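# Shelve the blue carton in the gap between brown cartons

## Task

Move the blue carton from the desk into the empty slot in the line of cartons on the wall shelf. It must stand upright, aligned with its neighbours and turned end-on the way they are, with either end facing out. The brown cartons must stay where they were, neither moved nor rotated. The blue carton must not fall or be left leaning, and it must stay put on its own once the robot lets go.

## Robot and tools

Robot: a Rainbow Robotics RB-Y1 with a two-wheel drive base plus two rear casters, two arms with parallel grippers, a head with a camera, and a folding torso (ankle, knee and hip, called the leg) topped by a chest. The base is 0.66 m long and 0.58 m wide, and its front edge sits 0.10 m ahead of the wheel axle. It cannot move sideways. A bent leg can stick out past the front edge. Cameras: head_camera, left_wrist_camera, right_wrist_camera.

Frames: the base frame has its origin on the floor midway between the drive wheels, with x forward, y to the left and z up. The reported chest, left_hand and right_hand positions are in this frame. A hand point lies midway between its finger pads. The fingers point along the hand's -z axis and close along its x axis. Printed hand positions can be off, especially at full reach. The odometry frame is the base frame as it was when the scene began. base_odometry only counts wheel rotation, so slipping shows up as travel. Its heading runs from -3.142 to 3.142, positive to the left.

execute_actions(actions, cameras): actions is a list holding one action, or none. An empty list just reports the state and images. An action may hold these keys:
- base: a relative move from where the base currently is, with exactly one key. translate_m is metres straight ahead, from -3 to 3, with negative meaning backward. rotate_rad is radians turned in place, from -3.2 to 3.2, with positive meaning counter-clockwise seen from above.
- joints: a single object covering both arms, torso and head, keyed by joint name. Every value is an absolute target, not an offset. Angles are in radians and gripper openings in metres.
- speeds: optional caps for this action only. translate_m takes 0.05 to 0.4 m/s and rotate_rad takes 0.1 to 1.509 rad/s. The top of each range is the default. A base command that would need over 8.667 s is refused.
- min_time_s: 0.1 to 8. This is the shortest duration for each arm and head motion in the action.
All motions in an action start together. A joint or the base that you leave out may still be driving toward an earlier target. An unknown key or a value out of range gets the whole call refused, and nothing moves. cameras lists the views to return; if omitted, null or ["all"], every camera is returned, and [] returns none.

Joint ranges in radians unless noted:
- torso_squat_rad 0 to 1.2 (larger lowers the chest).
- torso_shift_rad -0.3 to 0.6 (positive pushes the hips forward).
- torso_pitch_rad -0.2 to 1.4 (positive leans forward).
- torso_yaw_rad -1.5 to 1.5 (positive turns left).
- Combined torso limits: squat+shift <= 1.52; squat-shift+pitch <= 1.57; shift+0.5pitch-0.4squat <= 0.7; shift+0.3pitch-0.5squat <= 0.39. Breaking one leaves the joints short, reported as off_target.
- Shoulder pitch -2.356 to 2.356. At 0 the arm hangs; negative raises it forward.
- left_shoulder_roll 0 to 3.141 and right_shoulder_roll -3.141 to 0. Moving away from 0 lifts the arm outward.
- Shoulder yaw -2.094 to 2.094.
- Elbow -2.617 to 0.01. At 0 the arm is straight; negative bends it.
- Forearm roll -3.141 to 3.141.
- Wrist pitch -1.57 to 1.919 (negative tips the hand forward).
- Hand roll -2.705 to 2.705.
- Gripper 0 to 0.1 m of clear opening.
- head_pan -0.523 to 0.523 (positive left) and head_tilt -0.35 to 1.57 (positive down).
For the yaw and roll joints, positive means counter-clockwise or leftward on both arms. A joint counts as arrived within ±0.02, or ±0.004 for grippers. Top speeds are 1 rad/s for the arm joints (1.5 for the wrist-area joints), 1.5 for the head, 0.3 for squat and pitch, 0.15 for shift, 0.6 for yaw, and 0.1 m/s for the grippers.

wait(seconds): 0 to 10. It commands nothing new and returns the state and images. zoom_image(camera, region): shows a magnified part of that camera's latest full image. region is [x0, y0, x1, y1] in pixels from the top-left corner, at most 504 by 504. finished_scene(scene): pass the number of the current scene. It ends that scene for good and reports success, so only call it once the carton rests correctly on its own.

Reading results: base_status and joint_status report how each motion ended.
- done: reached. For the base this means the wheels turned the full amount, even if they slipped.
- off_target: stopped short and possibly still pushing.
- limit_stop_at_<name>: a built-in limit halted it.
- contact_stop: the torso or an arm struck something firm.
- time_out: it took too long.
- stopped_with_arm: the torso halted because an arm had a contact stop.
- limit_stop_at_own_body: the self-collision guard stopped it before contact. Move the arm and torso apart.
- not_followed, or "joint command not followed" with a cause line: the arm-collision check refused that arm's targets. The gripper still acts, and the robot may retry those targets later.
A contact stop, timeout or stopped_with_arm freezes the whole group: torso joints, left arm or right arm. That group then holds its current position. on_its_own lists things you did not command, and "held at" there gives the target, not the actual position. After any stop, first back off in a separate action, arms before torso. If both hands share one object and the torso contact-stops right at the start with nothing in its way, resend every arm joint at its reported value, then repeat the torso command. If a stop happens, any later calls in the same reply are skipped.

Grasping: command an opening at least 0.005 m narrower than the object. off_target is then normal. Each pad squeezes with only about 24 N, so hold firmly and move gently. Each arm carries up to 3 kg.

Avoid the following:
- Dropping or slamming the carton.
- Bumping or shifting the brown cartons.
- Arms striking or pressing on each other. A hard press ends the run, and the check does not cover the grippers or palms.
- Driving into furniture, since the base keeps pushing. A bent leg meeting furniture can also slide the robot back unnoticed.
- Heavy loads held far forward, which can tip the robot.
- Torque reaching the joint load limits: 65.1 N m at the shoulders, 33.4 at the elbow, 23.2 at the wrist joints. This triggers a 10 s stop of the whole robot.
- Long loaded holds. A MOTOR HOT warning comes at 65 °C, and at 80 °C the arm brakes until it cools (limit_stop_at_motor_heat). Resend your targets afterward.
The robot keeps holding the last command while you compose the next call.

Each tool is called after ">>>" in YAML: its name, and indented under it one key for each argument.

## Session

>>> execute_actions:
  actions: []

Scene clock: 0.00 s.
base_odometry: x=+0.000 y=+0.000 heading=+0.000 (m, m, rad; odometry frame)
base_status: not commanded
joint_positions: torso_squat_rad=+0.350 torso_shift_rad=+0.001 torso_pitch_rad=+0.000 torso_yaw_rad=+0.001 left_shoulder_pitch_rad=+0.033 left_shoulder_roll_rad=+0.037 left_shoulder_yaw_rad=+0.017 left_elbow_rad=-0.272 left_forearm_roll_rad=+0.011 left_wrist_pitch_rad=-0.044 left_hand_roll_rad=-0.021 left_gripper_m=+0.101 right_shoulder_pitch_rad=-0.047 right_shoulder_roll_rad=-0.024 right_shoulder_yaw_rad=-0.038 right_elbow_rad=-0.221 right_forearm_roll_rad=+0.013 right_wrist_pitch_rad=+0.015 right_hand_roll_rad=+0.023 right_gripper_m=+0.100 head_pan_rad=+0.000 head_tilt_rad=+0.400
joint_status: not commanded
chest: x=-0.2275 y=-0.0009 z=+1.2476 quat_wxyz=(+1.000, +0.001, +0.000, +0.000) (m; base frame)
left_hand: x=-0.1098 y=+0.2516 z=+0.5744 quat_wxyz=(+0.990, +0.022, -0.142, +0.006) (m; base frame)
right_hand: x=-0.0900 y=-0.2405 z=+0.5747 quat_wxyz=(+0.992, -0.015, -0.125, +0.008) (m; base frame)
pictures: head_camera, left_wrist_camera, right_wrist_camera
Images, in order (width x height): head_camera 896x504, left_wrist_camera 644x364, right_wrist_camera 644x364.

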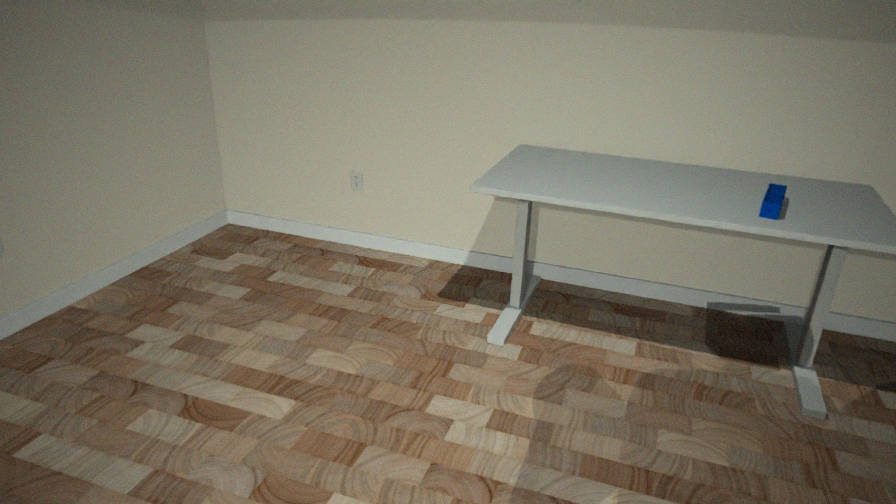

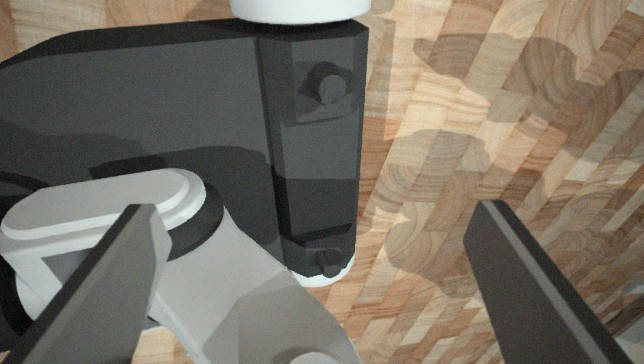

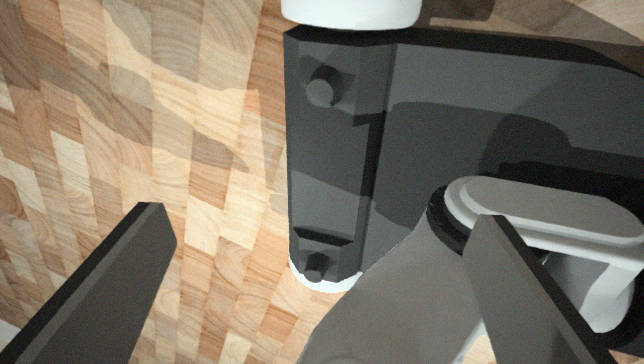

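>>> zoom_image:
  camera: "head_camera"
  region: [696, 150, 896, 270]

Region (696, 150, 896, 270) of head_camera's 896x504 image, scaled by 2.520, with more detail than that image has; it fills the top 302 rows of this view, and the rest is white.

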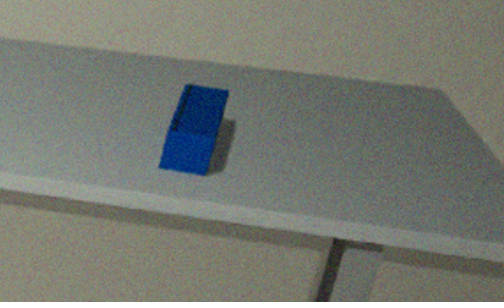

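>>> execute_actions:
  actions:
    - {"base":{"rotate_rad":-0.37},"joints":{"right_shoulder_pitch_rad":-0.631,"right_shoulder_roll_rad":-0.063,"right_shoulder_yaw_rad":-0.203,"right_elbow_rad":-1.487,"right_forearm_roll_rad":0,"right_wrist_pitch_rad":1.74,"right_hand_roll_rad":1.571,"head_tilt_rad":0.5}}
  cameras: ["head_camera"]

>>> execute_actions:
  actions:
    - {"base":{"translate_m":1.2},"joints":{"head_tilt_rad":0.6,"head_pan_rad":-0.1}}
  cameras: ["head_camera","right_wrist_camera"]

Scene clock: 3.43 s.
base_odometry: x=+0.000 y=+0.000 heading=-0.369 (m, m, rad; odometry frame)
base_status: done
joint_positions: torso_squat_rad=+0.350 torso_shift_rad=+0.001 torso_pitch_rad=+0.000 torso_yaw_rad=+0.001 left_shoulder_pitch_rad=+0.033 left_shoulder_roll_rad=+0.037 left_shoulder_yaw_rad=+0.017 left_elbow_rad=-0.272 left_forearm_roll_rad=+0.011 left_wrist_pitch_rad=-0.044 left_hand_roll_rad=-0.021 left_gripper_m=+0.101 right_shoulder_pitch_rad=-0.631 right_shoulder_roll_rad=-0.063 right_shoulder_yaw_rad=-0.203 right_elbow_rad=-1.487 right_forearm_roll_rad=+0.000 right_wrist_pitch_rad=+1.740 right_hand_roll_rad=+1.571 right_gripper_m=+0.100 head_pan_rad=+0.000 head_tilt_rad=+0.500
joint_status: all done
chest: x=-0.2275 y=-0.0008 z=+1.2476 quat_wxyz=(+1.000, +0.001, +0.000, +0.000) (m; base frame)
left_hand: x=-0.1098 y=+0.2516 z=+0.5744 quat_wxyz=(+0.990, +0.022, -0.142, +0.006) (m; base frame)
right_hand: x=+0.2708 y=-0.2200 z=+1.0002 quat_wxyz=(+0.696, -0.122, -0.123, +0.697) (m; base frame)
pictures: head_camera
Images, in order (width x height): head_camera 896x504.

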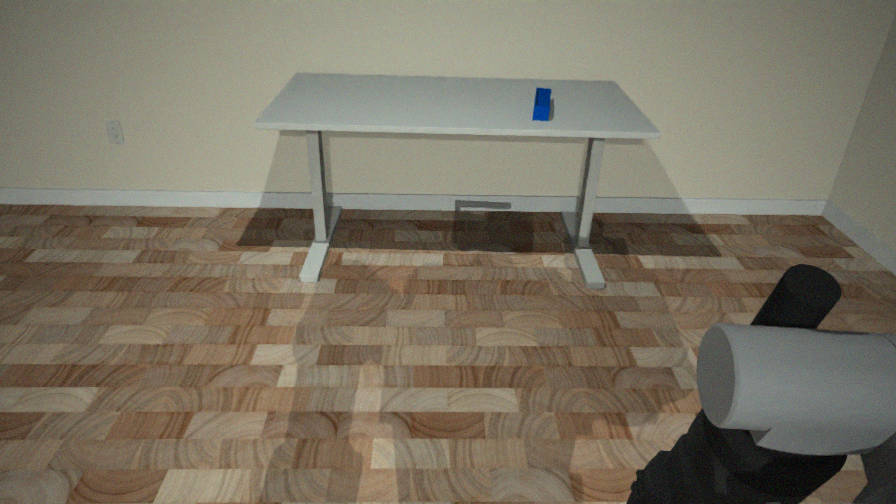

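Scene clock: 7.97 s.
base_odometry: x=+1.119 y=-0.434 heading=-0.370 (m, m, rad; odometry frame)
base_status: done
joint_positions: torso_squat_rad=+0.350 torso_shift_rad=+0.001 torso_pitch_rad=+0.000 torso_yaw_rad=+0.000 left_shoulder_pitch_rad=+0.033 left_shoulder_roll_rad=+0.037 left_shoulder_yaw_rad=+0.017 left_elbow_rad=-0.272 left_forearm_roll_rad=+0.011 left_wrist_pitch_rad=-0.044 left_hand_roll_rad=-0.021 left_gripper_m=+0.101 right_shoulder_pitch_rad=-0.631 right_shoulder_roll_rad=-0.063 right_shoulder_yaw_rad=-0.203 right_elbow_rad=-1.487 right_forearm_roll_rad=+0.000 right_wrist_pitch_rad=+1.740 right_hand_roll_rad=+1.571 right_gripper_m=+0.100 head_pan_rad=-0.100 head_tilt_rad=+0.600
joint_status: all done
chest: x=-0.2274 y=-0.0008 z=+1.2476 quat_wxyz=(+1.000, +0.001, +0.000, +0.000) (m; base frame)
left_hand: x=-0.1098 y=+0.2516 z=+0.5744 quat_wxyz=(+0.990, +0.022, -0.142, +0.006) (m; base frame)
right_hand: x=+0.2708 y=-0.2200 z=+1.0001 quat_wxyz=(+0.696, -0.122, -0.123, +0.697) (m; base frame)
pictures: head_camera, right_wrist_camera
Images, in order (width x height): head_camera 896x504, right_wrist_camera 644x364.

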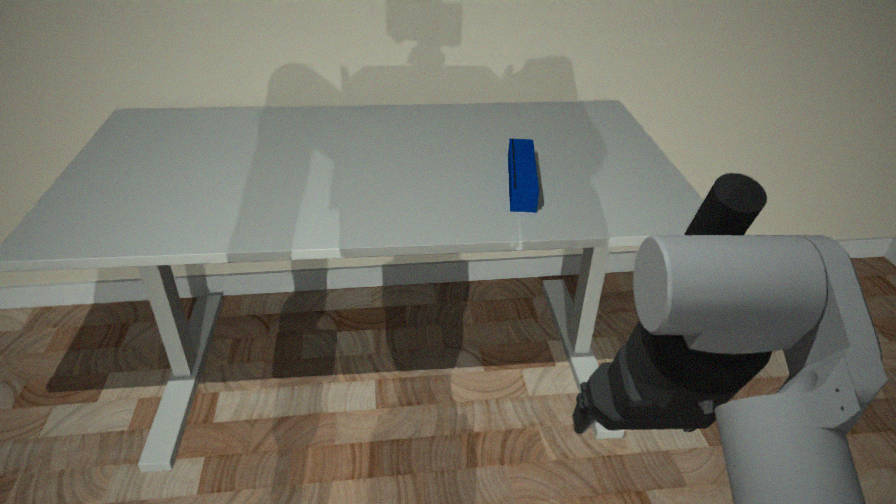

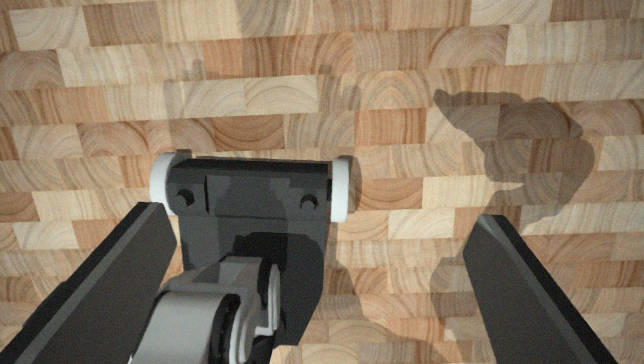

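>>> zoom_image:
  camera: "head_camera"
  region: [450, 90, 650, 270]

Region (450, 90, 650, 270) of head_camera's 896x504 image, scaled by 2.520, with more detail than that image has; it fills the top 454 rows of this view, and the rest is white.

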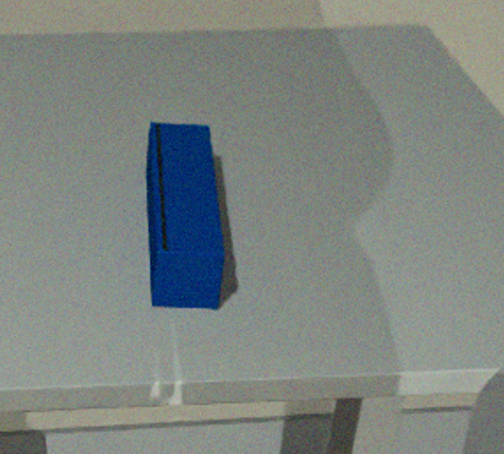

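>>> execute_actions:
  actions:
    - {"base":{"translate_m":0.95},"joints":{"head_tilt_rad":0.95,"head_pan_rad":-0.35,"torso_yaw_rad":-0.07,"right_hand_roll_rad":1.52}}
  cameras: ["head_camera","right_wrist_camera"]

Scene clock: 13.33 s.
base_odometry: x=+2.004 y=-0.778 heading=-0.371 (m, m, rad; odometry frame)
base_status: done
joint_positions: torso_squat_rad=+0.350 torso_shift_rad=+0.001 torso_pitch_rad=+0.000 torso_yaw_rad=-0.070 left_shoulder_pitch_rad=+0.033 left_shoulder_roll_rad=+0.037 left_shoulder_yaw_rad=+0.017 left_elbow_rad=-0.272 left_forearm_roll_rad=+0.011 left_wrist_pitch_rad=-0.044 left_hand_roll_rad=-0.021 left_gripper_m=+0.101 right_shoulder_pitch_rad=-0.631 right_shoulder_roll_rad=-0.063 right_shoulder_yaw_rad=-0.203 right_elbow_rad=-1.487 right_forearm_roll_rad=+0.000 right_wrist_pitch_rad=+1.740 right_hand_roll_rad=+1.520 right_gripper_m=+0.100 head_pan_rad=-0.350 head_tilt_rad=+0.950
joint_status: all done
chest: x=-0.2274 y=-0.0009 z=+1.2476 quat_wxyz=(+0.999, +0.001, +0.000, -0.035) (m; base frame)
left_hand: x=-0.0924 y=+0.2427 z=+0.5744 quat_wxyz=(+0.989, +0.017, -0.143, -0.029) (m; base frame)
right_hand: x=+0.2541 y=-0.2547 z=+1.0001 quat_wxyz=(+0.737, -0.123, -0.122, +0.653) (m; base frame)
pictures: head_camera, right_wrist_camera
Images, in order (width x height): head_camera 896x504, right_wrist_camera 644x364.

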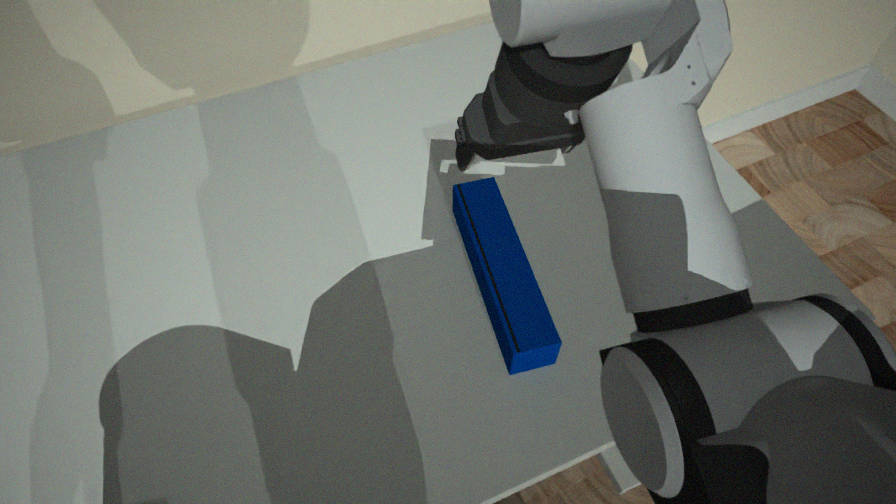

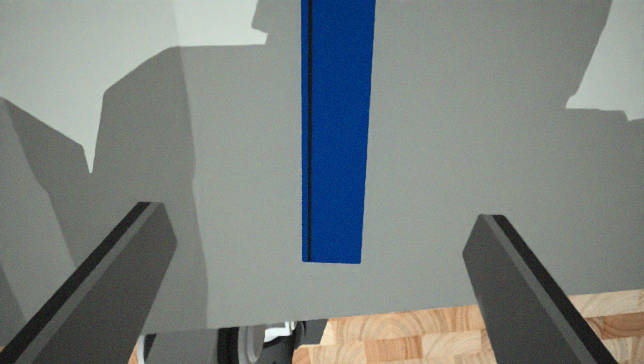

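>>> execute_actions:
  actions:
    - {"joints":{"torso_yaw_rad":-0.1,"right_hand_roll_rad":1.55,"torso_squat_rad":0.76}}
  cameras: ["head_camera","right_wrist_camera"]

Scene clock: 16.23 s.
base_odometry: x=+2.004 y=-0.778 heading=-0.371 (m, m, rad; odometry frame)
base_status: not commanded
joint_positions: torso_squat_rad=+0.760 torso_shift_rad=+0.001 torso_pitch_rad=+0.000 torso_yaw_rad=-0.100 left_shoulder_pitch_rad=+0.033 left_shoulder_roll_rad=+0.037 left_shoulder_yaw_rad=+0.017 left_elbow_rad=-0.272 left_forearm_roll_rad=+0.011 left_wrist_pitch_rad=-0.044 left_hand_roll_rad=-0.021 left_gripper_m=+0.101 right_shoulder_pitch_rad=-0.631 right_shoulder_roll_rad=-0.063 right_shoulder_yaw_rad=-0.203 right_elbow_rad=-1.487 right_forearm_roll_rad=+0.000 right_wrist_pitch_rad=+1.740 right_hand_roll_rad=+1.550 right_gripper_m=+0.100 head_pan_rad=-0.350 head_tilt_rad=+0.950
joint_status: all done
chest: x=-0.2277 y=-0.0007 z=+1.0973 quat_wxyz=(+0.999, +0.001, +0.000, -0.050) (m; base frame)
left_hand: x=-0.0852 y=+0.2386 z=+0.4242 quat_wxyz=(+0.989, +0.015, -0.143, -0.044) (m; base frame)
right_hand: x=+0.2461 y=-0.2688 z=+0.8499 quat_wxyz=(+0.737, -0.127, -0.118, +0.653) (m; base frame)
pictures: head_camera, right_wrist_camera
Images, in order (width x height): head_camera 896x504, right_wrist_camera 644x364.

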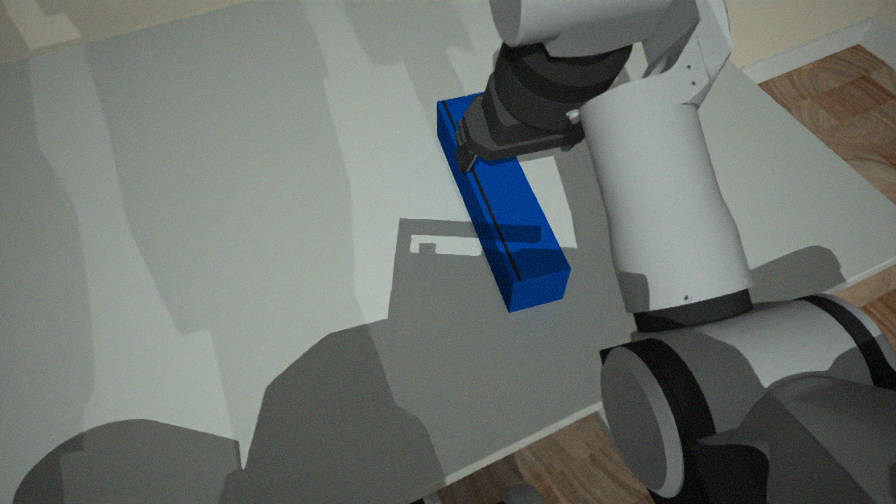

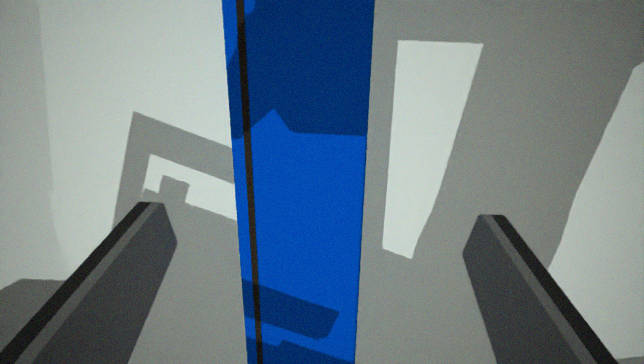

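>>> execute_actions:
  actions:
    - {"joints":{"torso_yaw_rad":-0.078,"right_hand_roll_rad":1.528,"torso_squat_rad":0.85}}
  cameras: ["head_camera","right_wrist_camera"]

>>> zoom_image:
  camera: "head_camera"
  region: [380, 40, 640, 320]

Scene clock: 18.57 s.
base_odometry: x=+2.004 y=-0.778 heading=-0.371 (m, m, rad; odometry frame)
base_status: not commanded
joint_positions: torso_squat_rad=+0.850 torso_shift_rad=+0.001 torso_pitch_rad=+0.000 torso_yaw_rad=-0.078 left_shoulder_pitch_rad=+0.033 left_shoulder_roll_rad=+0.037 left_shoulder_yaw_rad=+0.017 left_elbow_rad=-0.272 left_forearm_roll_rad=+0.011 left_wrist_pitch_rad=-0.044 left_hand_roll_rad=-0.021 left_gripper_m=+0.101 right_shoulder_pitch_rad=-0.631 right_shoulder_roll_rad=-0.063 right_shoulder_yaw_rad=-0.203 right_elbow_rad=-1.487 right_forearm_roll_rad=+0.000 right_wrist_pitch_rad=+1.740 right_hand_roll_rad=+1.528 right_gripper_m=+0.100 head_pan_rad=-0.350 head_tilt_rad=+0.950
joint_status: all done
chest: x=-0.2277 y=-0.0007 z=+1.0519 quat_wxyz=(+0.999, +0.001, +0.000, -0.039) (m; base frame)
left_hand: x=-0.0905 y=+0.2417 z=+0.3788 quat_wxyz=(+0.989, +0.016, -0.143, -0.033) (m; base frame)
right_hand: x=+0.2518 y=-0.2584 z=+0.8045 quat_wxyz=(+0.737, -0.124, -0.121, +0.653) (m; base frame)
pictures: head_camera, right_wrist_camera
Images, in order (width x height): head_camera 896x504, right_wrist_camera 644x364.

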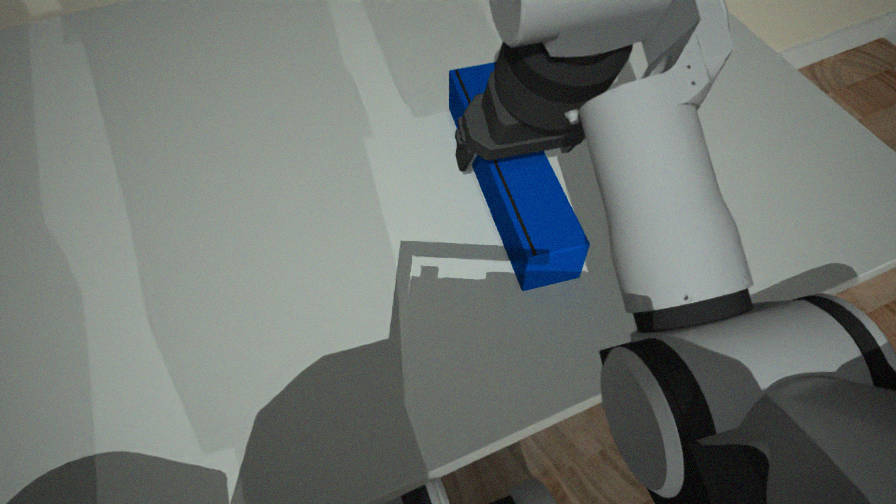

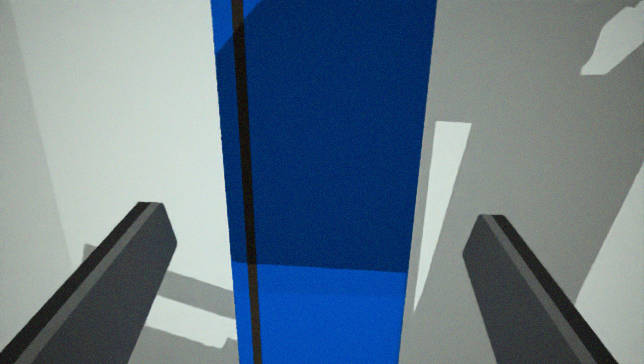

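Region (380, 40, 640, 320) of head_camera's 896x504 image, scaled by 1.800, with more detail than that image has; it fills the left 468 columns of this view, and the rest is white.

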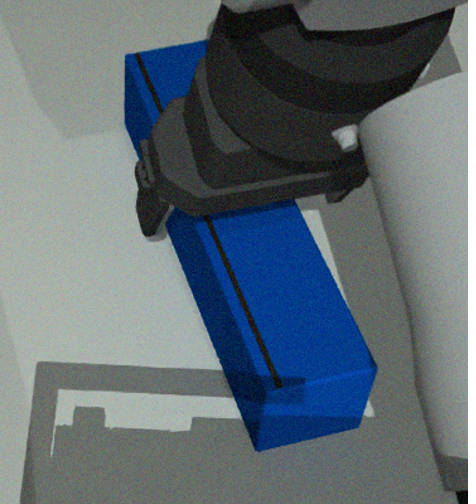

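>>> execute_actions:
  actions:
    - {"base":{"translate_m":0.015},"joints":{"torso_squat_rad":0.93}}
  cameras: ["head_camera","right_wrist_camera"]

>>> zoom_image:
  camera: "head_camera"
  region: [380, 20, 640, 300]

Scene clock: 20.53 s.
base_odometry: x=+2.018 y=-0.783 heading=-0.371 (m, m, rad; odometry frame)
base_status: done
joint_positions: torso_squat_rad=+0.930 torso_shift_rad=+0.001 torso_pitch_rad=+0.000 torso_yaw_rad=-0.078 left_shoulder_pitch_rad=+0.033 left_shoulder_roll_rad=+0.037 left_shoulder_yaw_rad=+0.017 left_elbow_rad=-0.272 left_forearm_roll_rad=+0.011 left_wrist_pitch_rad=-0.044 left_hand_roll_rad=-0.021 left_gripper_m=+0.101 right_shoulder_pitch_rad=-0.631 right_shoulder_roll_rad=-0.063 right_shoulder_yaw_rad=-0.203 right_elbow_rad=-1.487 right_forearm_roll_rad=+0.000 right_wrist_pitch_rad=+1.740 right_hand_roll_rad=+1.528 right_gripper_m=+0.100 head_pan_rad=-0.350 head_tilt_rad=+0.950
joint_status: all done
chest: x=-0.2277 y=-0.0007 z=+1.0084 quat_wxyz=(+0.999, +0.001, +0.000, -0.039) (m; base frame)
left_hand: x=-0.0905 y=+0.2417 z=+0.3353 quat_wxyz=(+0.989, +0.016, -0.143, -0.033) (m; base frame)
right_hand: x=+0.2518 y=-0.2584 z=+0.7610 quat_wxyz=(+0.737, -0.124, -0.121, +0.653) (m; base frame)
pictures: head_camera, right_wrist_camera
Images, in order (width x height): head_camera 896x504, right_wrist_camera 644x364.

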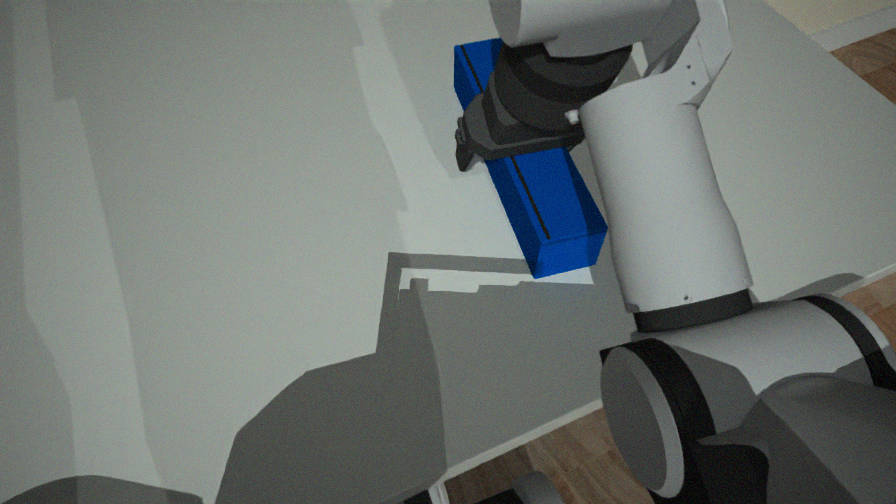

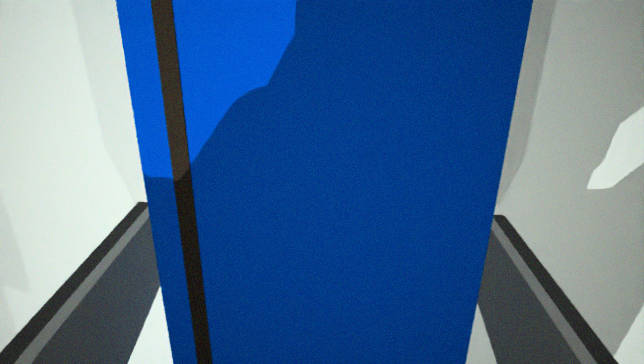

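Region (380, 20, 640, 300) of head_camera's 896x504 image, scaled by 1.800, with more detail than that image has; it fills the left 468 columns of this view, and the rest is white.

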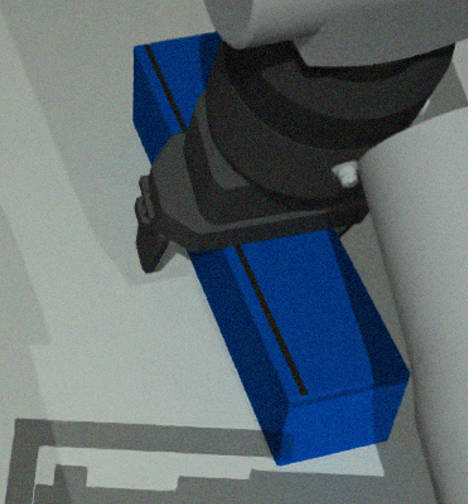

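>>> execute_actions:
  actions:
    - {"joints":{"right_gripper_m":0.04}}
  cameras: ["right_wrist_camera"]

>>> execute_actions:
  actions:
    - {"joints":{"torso_squat_rad":0.8,"head_tilt_rad":0.8}}
  cameras: ["head_camera","right_wrist_camera"]

Scene clock: 22.00 s.
base_odometry: x=+2.018 y=-0.783 heading=-0.371 (m, m, rad; odometry frame)
base_status: not commanded
joint_positions: torso_squat_rad=+0.930 torso_shift_rad=+0.001 torso_pitch_rad=+0.000 torso_yaw_rad=-0.078 left_shoulder_pitch_rad=+0.033 left_shoulder_roll_rad=+0.037 left_shoulder_yaw_rad=+0.017 left_elbow_rad=-0.272 left_forearm_roll_rad=+0.011 left_wrist_pitch_rad=-0.044 left_hand_roll_rad=-0.021 left_gripper_m=+0.101 right_shoulder_pitch_rad=-0.631 right_shoulder_roll_rad=-0.063 right_shoulder_yaw_rad=-0.203 right_elbow_rad=-1.487 right_forearm_roll_rad=+0.000 right_wrist_pitch_rad=+1.740 right_hand_roll_rad=+1.528 right_gripper_m=+0.060 head_pan_rad=-0.350 head_tilt_rad=+0.950
joint_status: right_gripper_m off_target (ended at +0.060, target +0.040)
chest: x=-0.2277 y=-0.0007 z=+1.0084 quat_wxyz=(+0.999, +0.001, +0.000, -0.039) (m; base frame)
left_hand: x=-0.0905 y=+0.2417 z=+0.3353 quat_wxyz=(+0.989, +0.016, -0.143, -0.033) (m; base frame)
right_hand: x=+0.2518 y=-0.2584 z=+0.7610 quat_wxyz=(+0.737, -0.124, -0.121, +0.653) (m; base frame)
pictures: right_wrist_camera
Images, in order (width x height): right_wrist_camera 644x364.

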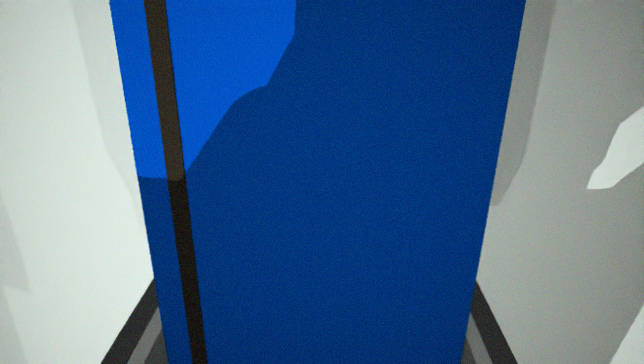

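Scene clock: 23.20 s.
base_odometry: x=+2.018 y=-0.783 heading=-0.371 (m, m, rad; odometry frame)
base_status: not commanded
joint_positions: torso_squat_rad=+0.800 torso_shift_rad=+0.001 torso_pitch_rad=+0.001 torso_yaw_rad=-0.078 left_shoulder_pitch_rad=+0.033 left_shoulder_roll_rad=+0.037 left_shoulder_yaw_rad=+0.017 left_elbow_rad=-0.272 left_forearm_roll_rad=+0.011 left_wrist_pitch_rad=-0.044 left_hand_roll_rad=-0.021 left_gripper_m=+0.101 right_shoulder_pitch_rad=-0.631 right_shoulder_roll_rad=-0.063 right_shoulder_yaw_rad=-0.203 right_elbow_rad=-1.487 right_forearm_roll_rad=+0.000 right_wrist_pitch_rad=+1.740 right_hand_roll_rad=+1.528 right_gripper_m=+0.060 head_pan_rad=-0.350 head_tilt_rad=+0.800
joint_status: all done
chest: x=-0.2275 y=-0.0007 z=+1.0776 quat_wxyz=(+0.999, +0.001, +0.000, -0.039) (m; base frame)
left_hand: x=-0.0906 y=+0.2417 z=+0.4044 quat_wxyz=(+0.989, +0.016, -0.143, -0.033) (m; base frame)
right_hand: x=+0.2520 y=-0.2584 z=+0.8300 quat_wxyz=(+0.737, -0.124, -0.121, +0.653) (m; base frame)
pictures: head_camera, right_wrist_camera
Images, in order (width x height): head_camera 896x504, right_wrist_camera 644x364.

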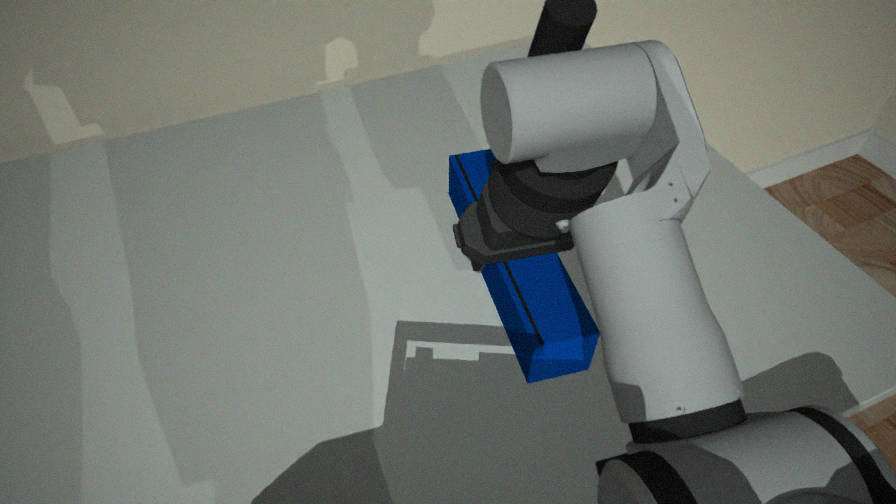

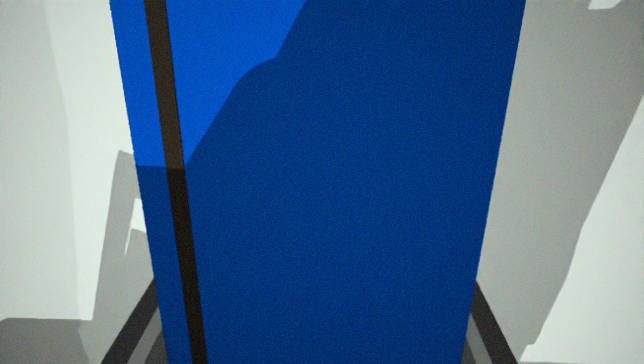

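>>> execute_actions:
  actions:
    - {"base":{"translate_m":-0.9},"joints":{"torso_squat_rad":0.35,"torso_yaw_rad":0.043,"head_tilt_rad":0.3,"head_pan_rad":0.0}}
  cameras: ["right_wrist_camera"]

>>> execute_actions:
  actions:
    - {"base":{"rotate_rad":2.9},"speeds":{"rotate_rad":1.1}}
  cameras: ["head_camera","right_wrist_camera"]

Scene clock: 27.93 s.
base_odometry: x=+1.180 y=-0.456 heading=-0.372 (m, m, rad; odometry frame)
base_status: done
joint_positions: torso_squat_rad=+0.350 torso_shift_rad=+0.001 torso_pitch_rad=+0.000 torso_yaw_rad=+0.043 left_shoulder_pitch_rad=+0.033 left_shoulder_roll_rad=+0.037 left_shoulder_yaw_rad=+0.017 left_elbow_rad=-0.272 left_forearm_roll_rad=+0.011 left_wrist_pitch_rad=-0.044 left_hand_roll_rad=-0.021 left_gripper_m=+0.101 right_shoulder_pitch_rad=-0.631 right_shoulder_roll_rad=-0.063 right_shoulder_yaw_rad=-0.203 right_elbow_rad=-1.487 right_forearm_roll_rad=+0.000 right_wrist_pitch_rad=+1.740 right_hand_roll_rad=+1.528 right_gripper_m=+0.060 head_pan_rad=+0.000 head_tilt_rad=+0.300
joint_status: all done
chest: x=-0.2275 y=-0.0009 z=+1.2475 quat_wxyz=(+1.000, +0.001, +0.000, +0.021) (m; base frame)
left_hand: x=-0.1207 y=+0.2564 z=+0.5743 quat_wxyz=(+0.989, +0.025, -0.141, +0.027) (m; base frame)
right_hand: x=+0.2796 y=-0.1988 z=+1.0000 quat_wxyz=(+0.696, -0.117, -0.128, +0.697) (m; base frame)
pictures: right_wrist_camera
Images, in order (width x height): right_wrist_camera 644x364.

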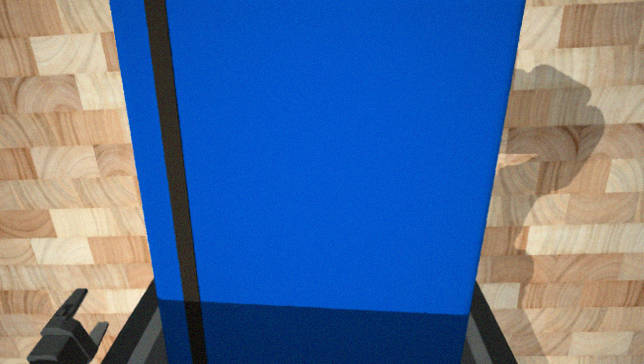

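Scene clock: 33.13 s.
base_odometry: x=+1.179 y=-0.456 heading=+2.527 (m, m, rad; odometry frame)
base_status: done
joint_positions: torso_squat_rad=+0.350 torso_shift_rad=+0.001 torso_pitch_rad=+0.000 torso_yaw_rad=+0.043 left_shoulder_pitch_rad=+0.033 left_shoulder_roll_rad=+0.037 left_shoulder_yaw_rad=+0.017 left_elbow_rad=-0.272 left_forearm_roll_rad=+0.011 left_wrist_pitch_rad=-0.044 left_hand_roll_rad=-0.021 left_gripper_m=+0.101 right_shoulder_pitch_rad=-0.631 right_shoulder_roll_rad=-0.063 right_shoulder_yaw_rad=-0.203 right_elbow_rad=-1.487 right_forearm_roll_rad=+0.000 right_wrist_pitch_rad=+1.740 right_hand_roll_rad=+1.528 right_gripper_m=+0.060 head_pan_rad=+0.000 head_tilt_rad=+0.300
joint_status: not commanded
chest: x=-0.2275 y=-0.0009 z=+1.2475 quat_wxyz=(+1.000, +0.001, +0.000, +0.021) (m; base frame)
left_hand: x=-0.1207 y=+0.2564 z=+0.5743 quat_wxyz=(+0.989, +0.025, -0.141, +0.027) (m; base frame)
right_hand: x=+0.2796 y=-0.1988 z=+1.0000 quat_wxyz=(+0.696, -0.117, -0.128, +0.697) (m; base frame)
pictures: head_camera, right_wrist_camera
Images, in order (width x height): head_camera 896x504, right_wrist_camera 644x364.

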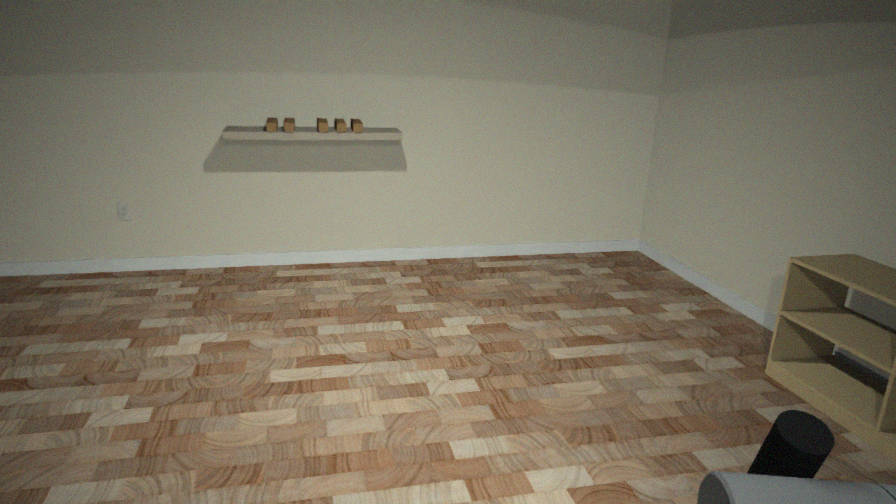

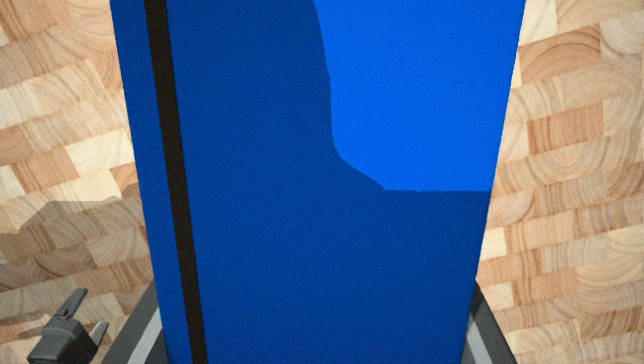

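>>> execute_actions:
  actions:
    - {"base":{"rotate_rad":0.41}}
  cameras: []

>>> execute_actions:
  actions:
    - {"base":{"translate_m":2.5},"joints":{"head_pan_rad":-0.2,"torso_squat_rad":0.1}}
  cameras: ["head_camera"]

Scene clock: 36.13 s.
base_odometry: x=+1.180 y=-0.457 heading=+2.937 (m, m, rad; odometry frame)
base_status: done
joint_positions: torso_squat_rad=+0.350 torso_shift_rad=+0.001 torso_pitch_rad=+0.000 torso_yaw_rad=+0.043 left_shoulder_pitch_rad=+0.033 left_shoulder_roll_rad=+0.037 left_shoulder_yaw_rad=+0.017 left_elbow_rad=-0.272 left_forearm_roll_rad=+0.011 left_wrist_pitch_rad=-0.044 left_hand_roll_rad=-0.021 left_gripper_m=+0.101 right_shoulder_pitch_rad=-0.631 right_shoulder_roll_rad=-0.063 right_shoulder_yaw_rad=-0.203 right_elbow_rad=-1.487 right_forearm_roll_rad=+0.000 right_wrist_pitch_rad=+1.740 right_hand_roll_rad=+1.528 right_gripper_m=+0.060 head_pan_rad=+0.000 head_tilt_rad=+0.300
joint_status: not commanded
chest: x=-0.2275 y=-0.0009 z=+1.2475 quat_wxyz=(+1.000, +0.001, +0.000, +0.021) (m; base frame)
left_hand: x=-0.1207 y=+0.2564 z=+0.5743 quat_wxyz=(+0.989, +0.025, -0.141, +0.027) (m; base frame)
right_hand: x=+0.2796 y=-0.1988 z=+1.0000 quat_wxyz=(+0.696, -0.117, -0.128, +0.697) (m; base frame)
pictures: none
No camera images: the call's "cameras" was empty. Leave "cameras" out to get every camera's image.

Scene clock: 43.93 s.
base_odometry: x=-1.269 y=+0.051 heading=+2.937 (m, m, rad; odometry frame)
base_status: done
joint_positions: torso_squat_rad=+0.100 torso_shift_rad=+0.001 torso_pitch_rad=+0.001 torso_yaw_rad=+0.043 left_shoulder_pitch_rad=+0.033 left_shoulder_roll_rad=+0.037 left_shoulder_yaw_rad=+0.017 left_elbow_rad=-0.272 left_forearm_roll_rad=+0.011 left_wrist_pitch_rad=-0.044 left_hand_roll_rad=-0.021 left_gripper_m=+0.101 right_shoulder_pitch_rad=-0.631 right_shoulder_roll_rad=-0.063 right_shoulder_yaw_rad=-0.203 right_elbow_rad=-1.487 right_forearm_roll_rad=+0.000 right_wrist_pitch_rad=+1.740 right_hand_roll_rad=+1.528 right_gripper_m=+0.060 head_pan_rad=-0.200 head_tilt_rad=+0.300
joint_status: all done
chest: x=-0.2274 y=-0.0009 z=+1.2864 quat_wxyz=(+1.000, +0.001, +0.000, +0.021) (m; base frame)
left_hand: x=-0.1206 y=+0.2563 z=+0.6133 quat_wxyz=(+0.989, +0.025, -0.141, +0.027) (m; base frame)
right_hand: x=+0.2797 y=-0.1988 z=+1.0389 quat_wxyz=(+0.696, -0.117, -0.128, +0.697) (m; base frame)
pictures: head_camera
Images, in order (width x height): head_camera 896x504.

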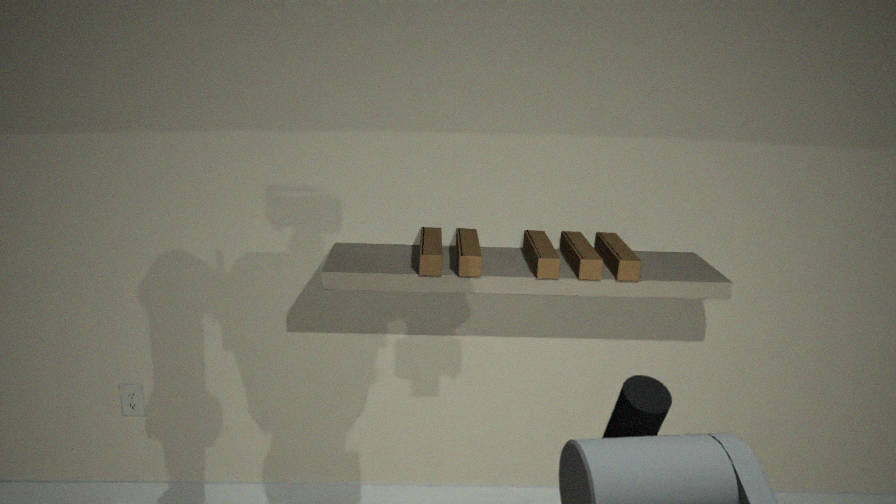

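>>> zoom_image:
  camera: "head_camera"
  region: [310, 210, 750, 310]

Region (310, 210, 750, 310) of head_camera's 896x504 image, scaled by 1.145, with more detail than that image has; it fills the top 115 rows of this view, and the rest is white.

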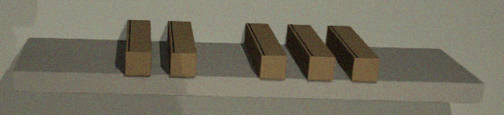

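>>> execute_actions:
  actions:
    - {"base":{"rotate_rad":-0.075}}
  cameras: []

>>> execute_actions:
  actions:
    - {"base":{"translate_m":0.85},"joints":{"head_pan_rad":-0.25,"head_tilt_rad":0.55}}
  cameras: ["head_camera","right_wrist_camera"]

>>> zoom_image:
  camera: "head_camera"
  region: [260, 150, 620, 450]

Scene clock: 46.77 s.
base_odometry: x=-1.269 y=+0.051 heading=+2.863 (m, m, rad; odometry frame)
base_status: done
joint_positions: torso_squat_rad=+0.100 torso_shift_rad=+0.001 torso_pitch_rad=+0.001 torso_yaw_rad=+0.043 left_shoulder_pitch_rad=+0.033 left_shoulder_roll_rad=+0.037 left_shoulder_yaw_rad=+0.017 left_elbow_rad=-0.272 left_forearm_roll_rad=+0.011 left_wrist_pitch_rad=-0.044 left_hand_roll_rad=-0.021 left_gripper_m=+0.101 right_shoulder_pitch_rad=-0.631 right_shoulder_roll_rad=-0.063 right_shoulder_yaw_rad=-0.203 right_elbow_rad=-1.487 right_forearm_roll_rad=+0.000 right_wrist_pitch_rad=+1.740 right_hand_roll_rad=+1.528 right_gripper_m=+0.060 head_pan_rad=-0.200 head_tilt_rad=+0.300
joint_status: not commanded
chest: x=-0.2274 y=-0.0009 z=+1.2864 quat_wxyz=(+1.000, +0.001, +0.000, +0.021) (m; base frame)
left_hand: x=-0.1206 y=+0.2564 z=+0.6133 quat_wxyz=(+0.989, +0.025, -0.141, +0.027) (m; base frame)
right_hand: x=+0.2797 y=-0.1988 z=+1.0389 quat_wxyz=(+0.696, -0.117, -0.128, +0.697) (m; base frame)
pictures: none
No camera images: the call's "cameras" was empty. Leave "cameras" out to get every camera's image.

Scene clock: 50.43 s.
base_odometry: x=-2.086 y=+0.284 heading=+2.863 (m, m, rad; odometry frame)
base_status: done
joint_positions: torso_squat_rad=+0.100 torso_shift_rad=+0.001 torso_pitch_rad=+0.001 torso_yaw_rad=+0.043 left_shoulder_pitch_rad=+0.033 left_shoulder_roll_rad=+0.037 left_shoulder_yaw_rad=+0.017 left_elbow_rad=-0.272 left_forearm_roll_rad=+0.011 left_wrist_pitch_rad=-0.044 left_hand_roll_rad=-0.021 left_gripper_m=+0.101 right_shoulder_pitch_rad=-0.631 right_shoulder_roll_rad=-0.063 right_shoulder_yaw_rad=-0.203 right_elbow_rad=-1.487 right_forearm_roll_rad=+0.000 right_wrist_pitch_rad=+1.740 right_hand_roll_rad=+1.528 right_gripper_m=+0.060 head_pan_rad=-0.250 head_tilt_rad=+0.550
joint_status: all done
chest: x=-0.2274 y=-0.0009 z=+1.2864 quat_wxyz=(+1.000, +0.001, +0.000, +0.021) (m; base frame)
left_hand: x=-0.1206 y=+0.2564 z=+0.6133 quat_wxyz=(+0.989, +0.025, -0.141, +0.027) (m; base frame)
right_hand: x=+0.2797 y=-0.1988 z=+1.0389 quat_wxyz=(+0.696, -0.117, -0.128, +0.697) (m; base frame)
pictures: head_camera, right_wrist_camera
Images, in order (width x height): head_camera 896x504, right_wrist_camera 644x364.

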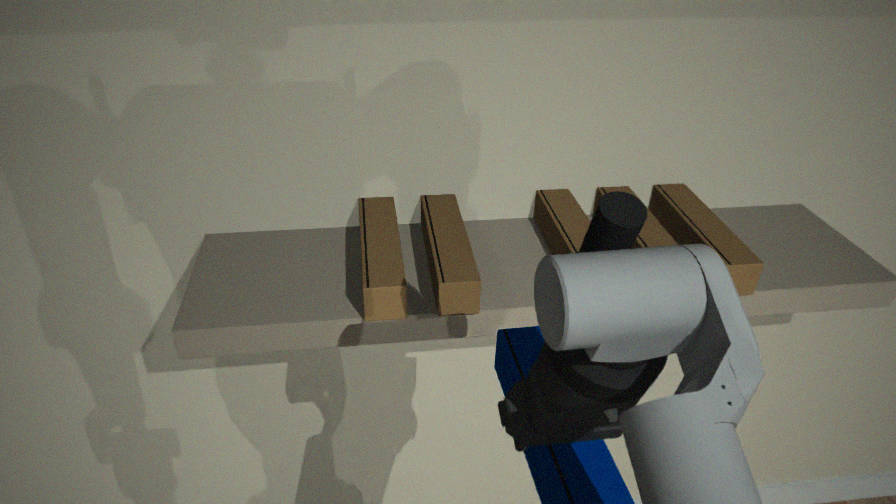

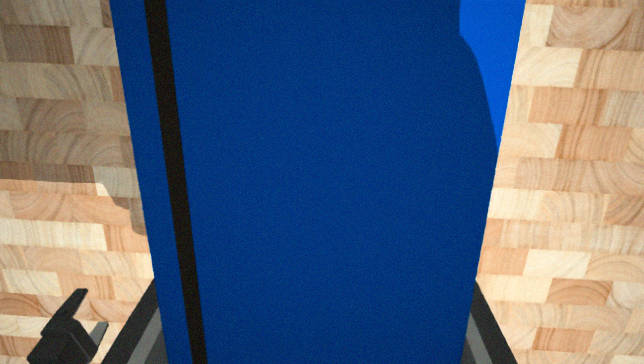

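Region (260, 150, 620, 450) of head_camera's 896x504 image, scaled by 1.400, with more detail than that image has.

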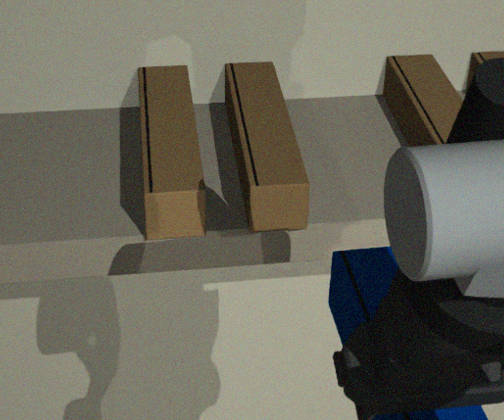

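>>> execute_actions:
  actions:
    - {"base":{"rotate_rad":-0.04},"joints":{"torso_yaw_rad":-0.067,"right_forearm_roll_rad":-0.038,"right_hand_roll_rad":1.625,"head_pan_rad":-0.2,"head_tilt_rad":0.65},"min_time_s":1.0}
  cameras: ["head_camera","right_wrist_camera"]

>>> zoom_image:
  camera: "head_camera"
  region: [300, 100, 700, 500]

Scene clock: 54.20 s.
base_odometry: x=-2.086 y=+0.285 heading=+2.824 (m, m, rad; odometry frame)
base_status: done
joint_positions: torso_squat_rad=+0.100 torso_shift_rad=+0.001 torso_pitch_rad=+0.001 torso_yaw_rad=-0.067 left_shoulder_pitch_rad=+0.033 left_shoulder_roll_rad=+0.037 left_shoulder_yaw_rad=+0.017 left_elbow_rad=-0.272 left_forearm_roll_rad=+0.011 left_wrist_pitch_rad=-0.044 left_hand_roll_rad=-0.021 left_gripper_m=+0.101 right_shoulder_pitch_rad=-0.631 right_shoulder_roll_rad=-0.063 right_shoulder_yaw_rad=-0.203 right_elbow_rad=-1.487 right_forearm_roll_rad=-0.038 right_wrist_pitch_rad=+1.740 right_hand_roll_rad=+1.625 right_gripper_m=+0.060 head_pan_rad=-0.200 head_tilt_rad=+0.650
joint_status: all done
chest: x=-0.2274 y=-0.0009 z=+1.2864 quat_wxyz=(+0.999, +0.001, +0.000, -0.034) (m; base frame)
left_hand: x=-0.0931 y=+0.2430 z=+0.6133 quat_wxyz=(+0.989, +0.017, -0.142, -0.028) (m; base frame)
right_hand: x=+0.2553 y=-0.2448 z=+1.0390 quat_wxyz=(+0.696, -0.117, -0.128, +0.696) (m; base frame)
pictures: head_camera, right_wrist_camera
Images, in order (width x height): head_camera 896x504, right_wrist_camera 644x364.

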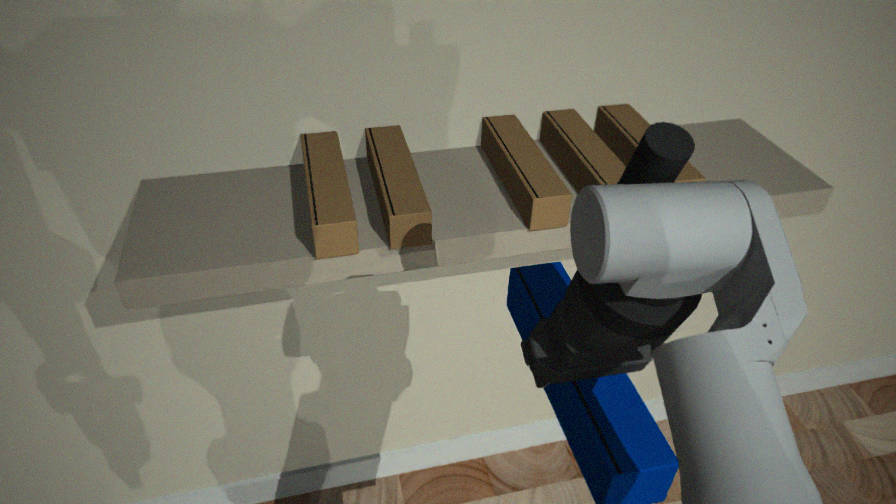

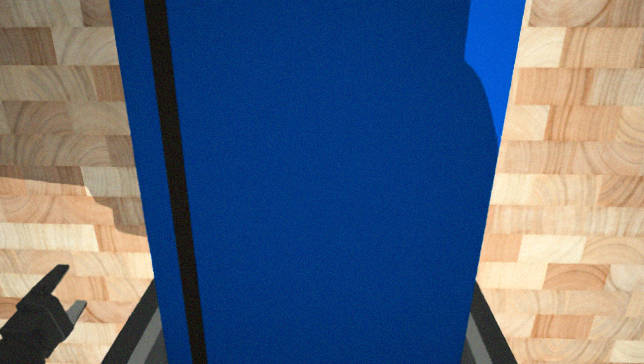

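Region (300, 100, 700, 500) of head_camera's 896x504 image, scaled by 1.260, with more detail than that image has.

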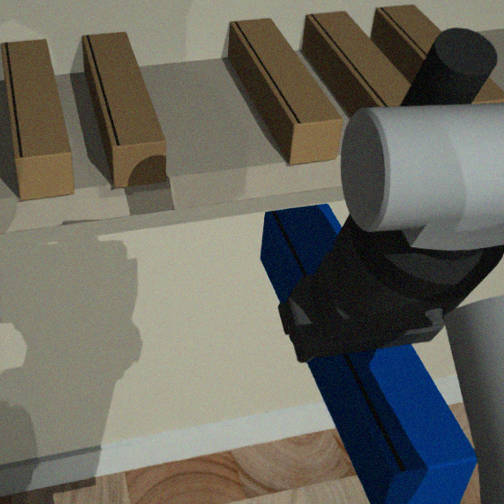

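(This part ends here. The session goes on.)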